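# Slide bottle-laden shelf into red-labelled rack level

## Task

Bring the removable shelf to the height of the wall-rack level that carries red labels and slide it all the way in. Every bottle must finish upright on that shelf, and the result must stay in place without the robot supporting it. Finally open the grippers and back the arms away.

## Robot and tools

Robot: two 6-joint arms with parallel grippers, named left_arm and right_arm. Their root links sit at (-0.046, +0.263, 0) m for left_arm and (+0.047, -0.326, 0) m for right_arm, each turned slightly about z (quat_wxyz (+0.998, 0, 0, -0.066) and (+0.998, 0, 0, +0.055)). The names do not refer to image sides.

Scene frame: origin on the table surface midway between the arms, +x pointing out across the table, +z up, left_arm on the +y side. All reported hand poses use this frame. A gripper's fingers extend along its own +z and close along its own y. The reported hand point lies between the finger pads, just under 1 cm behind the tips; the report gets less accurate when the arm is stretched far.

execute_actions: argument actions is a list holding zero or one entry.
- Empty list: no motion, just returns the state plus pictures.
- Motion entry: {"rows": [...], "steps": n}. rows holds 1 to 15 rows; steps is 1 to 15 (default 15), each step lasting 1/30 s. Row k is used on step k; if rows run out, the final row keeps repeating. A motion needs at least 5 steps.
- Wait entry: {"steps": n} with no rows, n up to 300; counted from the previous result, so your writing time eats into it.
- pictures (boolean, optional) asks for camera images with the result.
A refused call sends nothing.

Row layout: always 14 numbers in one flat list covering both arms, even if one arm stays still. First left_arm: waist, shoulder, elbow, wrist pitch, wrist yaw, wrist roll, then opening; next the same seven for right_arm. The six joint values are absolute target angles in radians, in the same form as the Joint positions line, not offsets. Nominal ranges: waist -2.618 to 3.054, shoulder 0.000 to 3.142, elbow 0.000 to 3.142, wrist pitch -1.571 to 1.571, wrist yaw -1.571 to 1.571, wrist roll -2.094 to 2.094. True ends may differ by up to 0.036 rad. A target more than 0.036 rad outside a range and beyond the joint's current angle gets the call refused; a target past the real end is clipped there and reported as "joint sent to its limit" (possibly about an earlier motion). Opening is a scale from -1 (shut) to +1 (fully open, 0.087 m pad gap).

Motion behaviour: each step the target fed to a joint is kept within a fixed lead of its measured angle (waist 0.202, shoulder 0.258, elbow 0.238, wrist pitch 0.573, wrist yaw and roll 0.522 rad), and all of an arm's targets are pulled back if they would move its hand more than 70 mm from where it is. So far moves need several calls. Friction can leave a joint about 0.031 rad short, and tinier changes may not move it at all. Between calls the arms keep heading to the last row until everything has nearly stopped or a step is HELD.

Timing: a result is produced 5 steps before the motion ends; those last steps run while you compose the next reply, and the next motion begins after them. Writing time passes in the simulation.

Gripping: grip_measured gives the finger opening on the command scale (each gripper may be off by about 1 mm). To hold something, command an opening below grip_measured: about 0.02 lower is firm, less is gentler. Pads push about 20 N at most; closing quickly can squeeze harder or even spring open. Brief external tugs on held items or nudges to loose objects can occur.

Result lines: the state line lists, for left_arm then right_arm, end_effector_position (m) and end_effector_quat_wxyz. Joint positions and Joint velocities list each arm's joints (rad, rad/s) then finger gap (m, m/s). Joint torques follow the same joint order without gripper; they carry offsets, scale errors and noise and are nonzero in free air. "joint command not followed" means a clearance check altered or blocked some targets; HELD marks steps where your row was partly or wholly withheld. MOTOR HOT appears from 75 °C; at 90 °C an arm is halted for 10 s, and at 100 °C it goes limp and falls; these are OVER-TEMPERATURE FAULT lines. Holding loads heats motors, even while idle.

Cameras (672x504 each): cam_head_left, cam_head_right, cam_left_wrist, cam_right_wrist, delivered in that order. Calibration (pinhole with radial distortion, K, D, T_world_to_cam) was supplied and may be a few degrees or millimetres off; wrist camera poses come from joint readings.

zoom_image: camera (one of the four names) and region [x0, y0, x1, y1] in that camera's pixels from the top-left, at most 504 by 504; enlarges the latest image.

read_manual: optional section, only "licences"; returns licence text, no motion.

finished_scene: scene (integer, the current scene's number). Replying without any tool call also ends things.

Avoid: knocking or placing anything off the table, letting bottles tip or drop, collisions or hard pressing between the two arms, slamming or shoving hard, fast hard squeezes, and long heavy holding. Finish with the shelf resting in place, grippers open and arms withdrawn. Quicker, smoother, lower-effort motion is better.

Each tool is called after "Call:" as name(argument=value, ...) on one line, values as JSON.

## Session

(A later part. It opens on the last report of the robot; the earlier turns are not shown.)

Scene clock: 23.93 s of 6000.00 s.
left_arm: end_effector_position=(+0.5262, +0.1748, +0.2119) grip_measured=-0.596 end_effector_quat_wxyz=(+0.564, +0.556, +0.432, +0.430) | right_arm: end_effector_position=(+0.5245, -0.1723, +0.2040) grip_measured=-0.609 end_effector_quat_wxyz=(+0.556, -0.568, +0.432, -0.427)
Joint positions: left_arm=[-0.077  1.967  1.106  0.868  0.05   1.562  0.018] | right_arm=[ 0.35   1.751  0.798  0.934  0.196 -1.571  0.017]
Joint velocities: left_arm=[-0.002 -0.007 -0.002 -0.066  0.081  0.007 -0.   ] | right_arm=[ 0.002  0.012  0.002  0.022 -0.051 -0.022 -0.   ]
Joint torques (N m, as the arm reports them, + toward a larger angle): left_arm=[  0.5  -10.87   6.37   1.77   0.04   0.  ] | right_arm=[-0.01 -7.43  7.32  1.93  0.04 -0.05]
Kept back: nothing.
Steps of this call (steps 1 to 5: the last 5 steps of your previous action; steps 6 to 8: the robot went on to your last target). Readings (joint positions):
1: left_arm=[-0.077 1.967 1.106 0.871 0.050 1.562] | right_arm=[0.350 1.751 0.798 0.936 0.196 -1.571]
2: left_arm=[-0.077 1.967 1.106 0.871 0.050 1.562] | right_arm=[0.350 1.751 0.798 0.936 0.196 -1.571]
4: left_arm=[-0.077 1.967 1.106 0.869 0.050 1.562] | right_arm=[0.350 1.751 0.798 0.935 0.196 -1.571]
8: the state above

Call:
execute_actions(actions=[{"rows":[
[-0.077,1.967,1.108,0.87,0.05,1.563,-0.6,0.35,1.751,0.801,0.935,0.196,-1.573,-0.61],
[-0.077,1.967,1.108,0.87,0.05,1.563,-0.55,0.35,1.751,0.801,0.935,0.196,-1.573,-0.56],
[-0.077,1.967,1.108,0.87,0.05,1.563,-0.48,0.35,1.751,0.801,0.935,0.196,-1.573,-0.48],
[-0.077,1.967,1.108,0.87,0.05,1.563,-0.38,0.35,1.751,0.801,0.935,0.196,-1.573,-0.38],
[-0.077,1.967,1.108,0.87,0.05,1.563,-0.25,0.35,1.751,0.801,0.935,0.196,-1.573,-0.25],
[-0.077,1.967,1.108,0.87,0.05,1.563,-0.1,0.35,1.751,0.801,0.935,0.196,-1.573,-0.1],
[-0.077,1.967,1.108,0.87,0.05,1.563,0.1,0.35,1.751,0.801,0.935,0.196,-1.573,0.1],
[-0.077,1.967,1.108,0.87,0.05,1.563,0.25,0.35,1.751,0.801,0.935,0.196,-1.573,0.25],
[-0.077,1.967,1.108,0.87,0.05,1.563,0.4,0.35,1.751,0.801,0.935,0.196,-1.573,0.4]
],"steps":15}], pictures=true)

Scene clock: 24.67 s of 6000.00 s.
left_arm: end_effector_position=(+0.5262, +0.1748, +0.2118) grip_measured=+0.379 end_effector_quat_wxyz=(+0.564, +0.556, +0.432, +0.430) | right_arm: end_effector_position=(+0.5245, -0.1723, +0.2038) grip_measured=+0.378 end_effector_quat_wxyz=(+0.556, -0.568, +0.433, -0.426)
Joint positions: left_arm=[-0.077  1.967  1.106  0.868  0.05   1.561  0.06 ] | right_arm=[ 0.35   1.751  0.798  0.933  0.196 -1.571  0.06 ]
Joint velocities: left_arm=[-0.002 -0.017 -0.002 -0.037 -0.051  0.037  0.037] | right_arm=[ 0.017 -0.022 -0.002  0.022 -0.022 -0.066  0.037]
Joint torques (N m, as the arm reports them, + toward a larger angle): left_arm=[  0.61 -10.91   6.44   1.79   0.04  -0.01] | right_arm=[ 0.06 -7.39  7.29  1.92  0.05 -0.05]
Steps of this call (steps 1 to 12: the robot went on to your last target; steps 13 to 22: the first 10 steps of this action). Readings (joint positions):
13: left_arm=[-0.077 1.967 1.106 0.868 0.050 1.562] | right_arm=[0.350 1.751 0.798 0.934 0.196 -1.571]
14: left_arm=[-0.077 1.967 1.106 0.868 0.050 1.561] | right_arm=[0.350 1.751 0.798 0.933 0.196 -1.571]
16: left_arm=[-0.077 1.967 1.106 0.868 0.050 1.561] | right_arm=[0.350 1.751 0.798 0.933 0.196 -1.571]
20: left_arm=[-0.077 1.967 1.106 0.868 0.050 1.561] | right_arm=[0.350 1.751 0.798 0.933 0.196 -1.571]
22: the state above
camera_calibration (this result's frames):
cam_left_wrist: T_world_to_cam=[[0.0111829, -0.0155106, -0.999817, 0.20567], [-0.584226, 0.811366, -0.0191217, 0.186943], [0.811514, 0.584333, 0.000011714, -0.38845], [0, 0, 0, 1]] pos_world=[0.422149, 0.078495, 0.209211]
cam_right_wrist: T_world_to_cam=[[0.0281131, 0.0074894, 0.999577, -0.216878], [-0.572068, -0.819905, 0.0222326, 0.176038], [0.819725, -0.57245, -0.0187656, -0.386407], [0, 0, 0, 1]] pos_world=[0.42355, -0.0752401, 0.205621]

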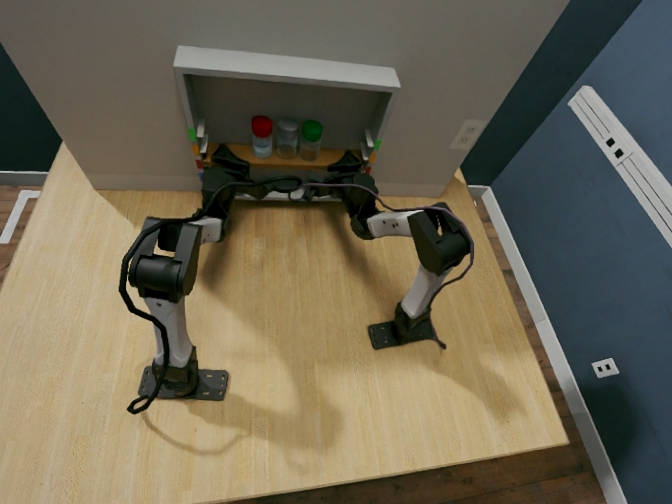

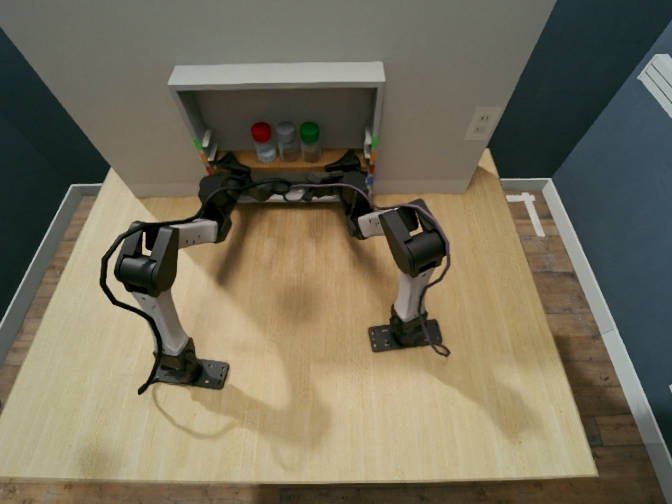

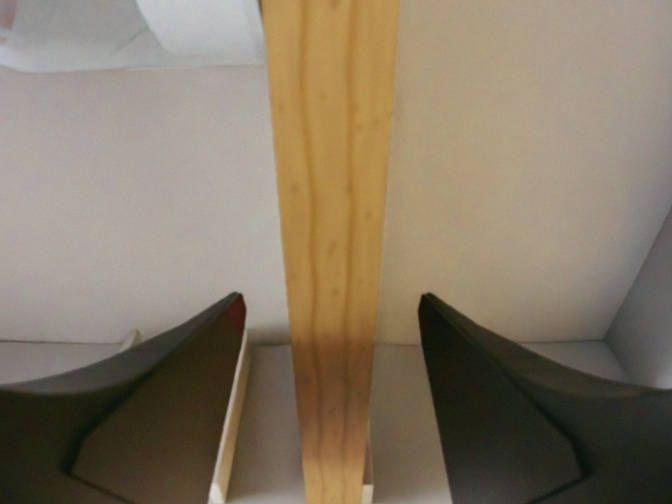

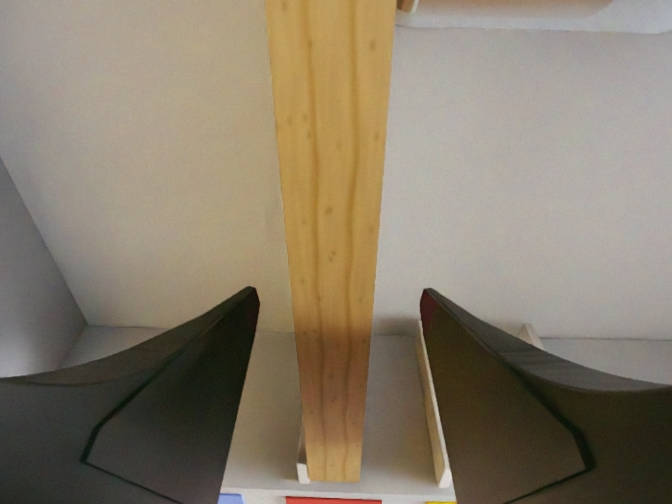

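Call:
execute_actions(actions=[{"rows":[
[-0.08,1.957,1.095,0.876,0.047,1.563,0.4,0.355,1.741,0.787,0.94,0.202,-1.573,0.4],
[-0.085,1.945,1.076,0.884,0.042,1.563,0.4,0.362,1.729,0.77,0.946,0.21,-1.573,0.4],
[-0.089,1.926,1.05,0.892,0.039,1.563,0.4,0.37,1.71,0.749,0.951,0.218,-1.573,0.4],
[-0.094,1.9,1.015,0.901,0.035,1.563,0.4,0.381,1.684,0.72,0.956,0.23,-1.573,0.4],
[-0.0996,1.869,0.973,0.91,0.03,1.563,0.4,0.393,1.654,0.686,0.96,0.243,-1.573,0.4],
[-0.106,1.837,0.93,0.92,0.024,1.563,0.4,0.41,1.622,0.652,0.962,0.26,-1.573,0.4],
[-0.112,1.806,0.888,0.93,0.018,1.563,0.4,0.427,1.59,0.619,0.964,0.277,-1.573,0.4],
[-0.119,1.774,0.846,0.94,0.011,1.563,0.4,0.4435,1.559,0.586,0.965,0.293,-1.573,0.4],
[-0.126,1.74,0.806,0.946,0.004,1.563,0.4,0.464,1.525,0.556,0.96,0.314,-1.573,0.4],
[-0.134,1.706,0.766,0.952,-0.004,1.563,0.4,0.485,1.491,0.526,0.955,0.335,-1.573,0.4],
[-0.142,1.672,0.726,0.958,-0.012,1.563,0.4,0.505,1.457,0.496,0.95,0.355,-1.573,0.4],
[-0.146,1.639,0.695,0.955,-0.016,1.563,0.4,0.515,1.424,0.475,0.94,0.365,-1.573,0.4],
[-0.146,1.605,0.67,0.94,-0.016,1.563,0.4,0.515,1.39,0.46,0.92,0.365,-1.573,0.4],
[-0.143,1.57,0.65,0.92,-0.014,1.563,0.4,0.51,1.35,0.45,0.89,0.36,-1.573,0.4],
[-0.138,1.53,0.635,0.895,-0.012,1.563,0.4,0.5,1.31,0.445,0.86,0.35,-1.573,0.4]
],"steps":15}])

Call:
execute_actions(actions=[{"rows":[
[-0.132,1.49,0.625,0.865,-0.01,1.563,0.4,0.486,1.262,0.44,0.815,0.336,-1.573,0.4],
[-0.125,1.445,0.615,0.83,-0.007,1.563,0.4,0.47,1.21,0.436,0.77,0.32,-1.573,0.4],
[-0.118,1.4,0.607,0.793,-0.004,1.563,0.4,0.455,1.157,0.432,0.72,0.305,-1.573,0.4],
[-0.11,1.355,0.6,0.755,-0.001,1.563,0.4,0.439,1.104,0.429,0.67,0.289,-1.573,0.4],
[-0.103,1.31,0.592,0.718,0.002,1.563,0.4,0.423,1.05,0.425,0.62,0.273,-1.573,0.4],
[-0.096,1.265,0.585,0.68,0.005,1.563,0.4,0.408,0.997,0.422,0.57,0.258,-1.573,0.4],
[-0.089,1.222,0.578,0.644,0.008,1.563,0.4,0.393,0.946,0.419,0.522,0.243,-1.573,0.4],
[-0.083,1.183,0.572,0.61,0.01,1.563,0.4,0.379,0.9,0.416,0.478,0.229,-1.573,0.4],
[-0.078,1.15,0.567,0.582,0.013,1.563,0.4,0.368,0.86,0.414,0.44,0.218,-1.573,0.4],
[-0.074,1.125,0.563,0.561,0.014,1.563,0.4,0.359,0.83,0.412,0.413,0.209,-1.573,0.4],
[-0.071,1.108,0.561,0.547,0.015,1.563,0.4,0.353,0.81,0.411,0.394,0.203,-1.573,0.4],
[-0.07,1.1,0.56,0.54,0.016,1.563,0.4,0.35,0.8,0.41,0.385,0.2,-1.573,0.4]
],"steps":15}])

Call:
execute_actions(actions=[{"steps":8}], pictures=true)

Scene clock: 26.07 s of 6000.00 s.
left_arm: end_effector_position=(+0.4675, +0.1730, +0.1991) grip_measured=+0.400 end_effector_quat_wxyz=(+0.554, +0.571, +0.439, +0.417) | right_arm: end_effector_position=(+0.4662, -0.1691, +0.2063) grip_measured=+0.400 end_effector_quat_wxyz=(+0.560, -0.573, +0.426, -0.421)
Joint positions: left_arm=[-0.113  1.789  0.849  0.903  0.024  1.561  0.061] | right_arm=[ 0.44   1.561  0.6    0.941  0.264 -1.571  0.061]
Joint velocities: left_arm=[-0.247 -1.004 -1.209  0.154 -0.139  0.037 -0.   ] | right_arm=[ 0.584 -0.999 -0.911 -0.051  0.403 -0.007  0.   ]
Joint torques (N m, as the arm reports them, + toward a larger angle): left_arm=[  0.06 -10.73   5.04   1.94   0.03   0.01] | right_arm=[ 0.99 -6.57  5.4   2.04  0.1  -0.06]
Steps of this call (steps 1 to 5: the last 5 steps of your previous action; steps 6 to 15: the robot went on to your last target; steps 16 to 32: nothing new was sent; steps 33 to 42: the first 10 steps of this action). Readings (joint positions):
33: left_arm=[-0.077 1.967 1.106 0.868 0.050 1.561] | right_arm=[0.350 1.751 0.798 0.933 0.196 -1.571]
34: left_arm=[-0.077 1.967 1.105 0.869 0.050 1.561] | right_arm=[0.350 1.750 0.798 0.933 0.196 -1.571]
36: left_arm=[-0.079 1.955 1.081 0.875 0.047 1.561] | right_arm=[0.354 1.735 0.782 0.935 0.203 -1.571]
40: left_arm=[-0.097 1.856 0.932 0.891 0.033 1.561] | right_arm=[0.401 1.628 0.665 0.940 0.238 -1.571]
42: the state above

Scene clock: 26.57 s of 6000.00 s.
left_arm: end_effector_position=(+0.3592, +0.2138, +0.2971) grip_measured=+0.400 end_effector_quat_wxyz=(+0.583, +0.522, +0.420, +0.460) | right_arm: end_effector_position=(+0.3795, -0.2429, +0.3013) grip_measured=+0.400 end_effector_quat_wxyz=(+0.601, -0.506, +0.417, -0.458)
Joint positions: left_arm=[-0.089  1.187  0.596  0.695  0.004  1.561  0.061] | right_arm=[ 0.387  0.896  0.447  0.596  0.264 -1.571  0.061]
Joint velocities: left_arm=[ 0.159 -1.053 -0.115 -0.696  0.007 -0.037  0.   ] | right_arm=[-0.335 -1.214 -0.061 -0.93  -0.256  0.007  0.   ]
Joint torques (N m, as the arm reports them, + toward a larger angle): left_arm=[ 0.94 -3.75  4.94  1.43  0.12 -0.01] | right_arm=[-0.68 -1.1   5.46  1.52 -0.12 -0.03]
Steps of this call (steps 1 to 5: the last 5 steps of your previous action; steps 6 to 15: the first 10 steps of this action). Readings (joint positions):
6: left_arm=[-0.140 1.579 0.662 0.904 0.005 1.561] | right_arm=[0.503 1.351 0.470 0.899 0.317 -1.571]
7: left_arm=[-0.139 1.541 0.648 0.889 0.004 1.561] | right_arm=[0.499 1.308 0.463 0.874 0.317 -1.571]
9: left_arm=[-0.131 1.456 0.627 0.848 0.004 1.561] | right_arm=[0.477 1.209 0.455 0.813 0.313 -1.571]
13: left_arm=[-0.101 1.270 0.605 0.746 0.004 1.561] | right_arm=[0.413 0.991 0.450 0.668 0.283 -1.571]
15: the state above

Scene clock: 26.83 s of 6000.00 s.
left_arm: end_effector_position=(+0.3465, +0.2204, +0.2926) grip_measured=+0.400 end_effector_quat_wxyz=(+0.569, +0.533, +0.432, +0.453) | right_arm: end_effector_position=(+0.3699, -0.2495, +0.2875) grip_measured=+0.400 end_effector_quat_wxyz=(+0.581, -0.536, +0.423, -0.444)
Joint positions: left_arm=[-0.078  1.106  0.581  0.583  0.008  1.561  0.061] | right_arm=[ 0.362  0.804  0.434  0.439  0.221 -1.571  0.061]
Joint velocities: left_arm=[-0.007 -0.007 -0.081 -0.242 -0.007  0.037  0.001] | right_arm=[-0.007 -0.017 -0.066 -0.33  -0.11   0.007  0.   ]
Joint torques (N m, as the arm reports them, + toward a larger angle): left_arm=[ 1.15 -3.86  5.97  1.72  0.11 -0.01] | right_arm=[-1.13 -1.5   6.68  1.8  -0.08 -0.03]
Kept back: nothing.
Steps of this call (steps 1 to 5: the last 5 steps of your previous action; steps 6 to 8: the robot went on to your last target). Readings (joint positions):
1: left_arm=[-0.084 1.155 0.593 0.673 0.004 1.561] | right_arm=[0.377 0.859 0.446 0.564 0.256 -1.571]
2: left_arm=[-0.081 1.131 0.591 0.654 0.005 1.561] | right_arm=[0.370 0.831 0.445 0.537 0.248 -1.571]
4: left_arm=[-0.078 1.107 0.589 0.626 0.006 1.561] | right_arm=[0.363 0.805 0.443 0.497 0.236 -1.571]
8: the state above
camera_calibration (this result's frames):
cam_left_wrist: T_world_to_cam=[[0.0609597, -0.0258241, -0.997806, 0.273572], [-0.615546, 0.785968, -0.0579476, 0.0742603], [0.78574, 0.617728, 0.0320165, -0.27712], [0, 0, 0, 1]] pos_world=[0.246778, 0.119883, 0.286147]
cam_right_wrist: T_world_to_cam=[[-0.0514499, -0.0330656, 0.998128, -0.275917], [-0.581906, -0.811265, -0.0568704, 0.0510087], [0.811627, -0.583743, 0.0224985, -0.313934], [0, 0, 0, 1]] pos_world=[0.270284, -0.150999, 0.285365]

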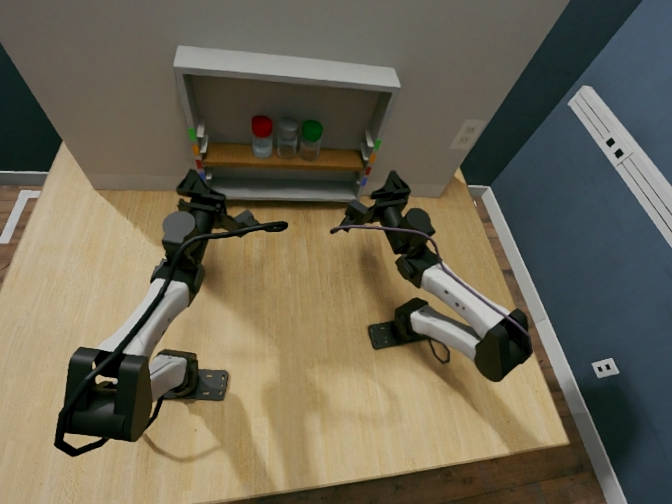

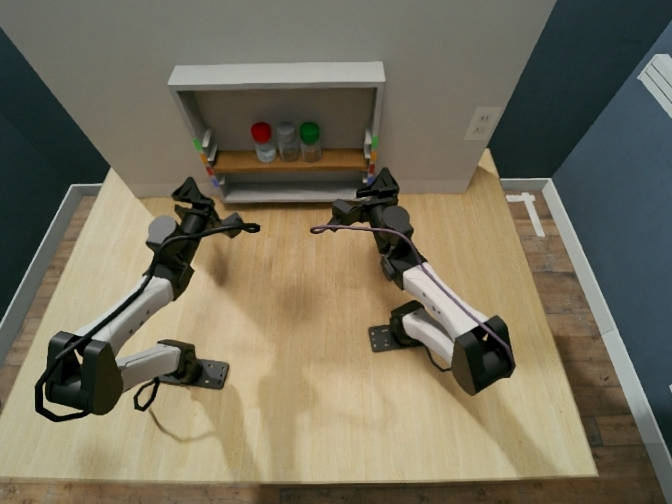

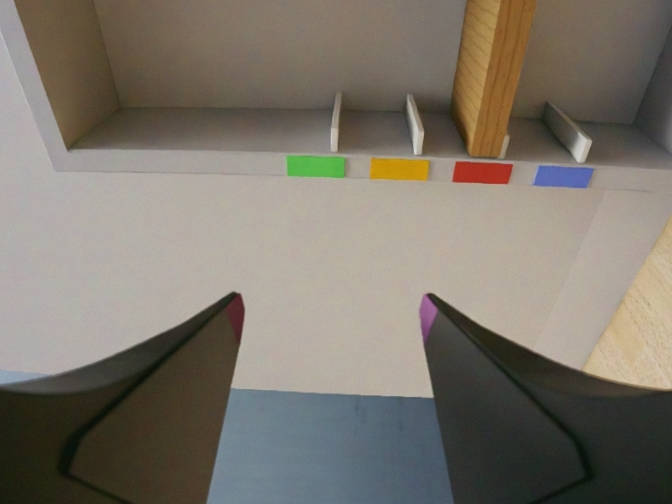

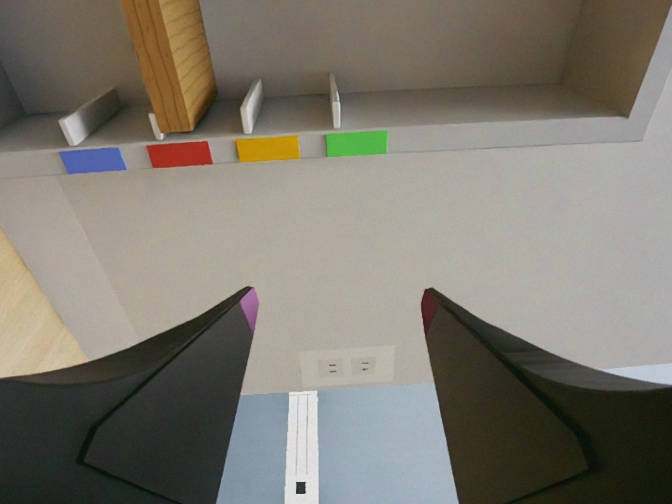

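Call:
zoom_image(camera="cam_head_left", region=[180, 100, 390, 200])

Call:
zoom_image(camera="cam_left_wrist", region=[390, 70, 610, 200])

Region (180, 100, 390, 200) of cam_head_left's 672x504 image, scaled by 2.400, with more detail than that image has; it fills the top 240 rows of this view, and the rest is white.

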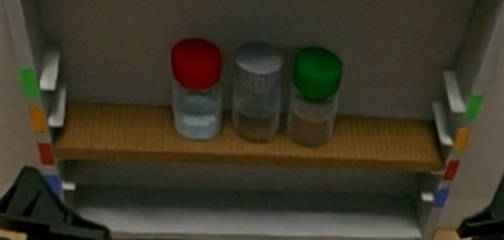

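Region (390, 70, 610, 200) of cam_left_wrist's 672x504 image, scaled by 2.291, with more detail than that image has; it fills the top 298 rows of this view, and the rest is white.

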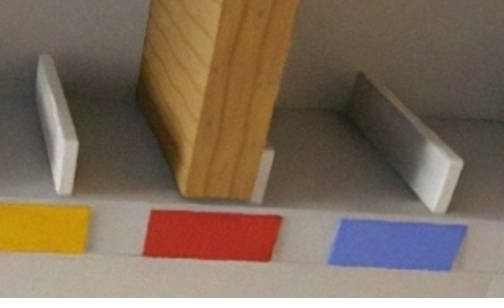

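The shelf is flush with the red ledges and the bottles are upright.

Call:
finished_scene(scene=2)

The scene is finished: the task was done.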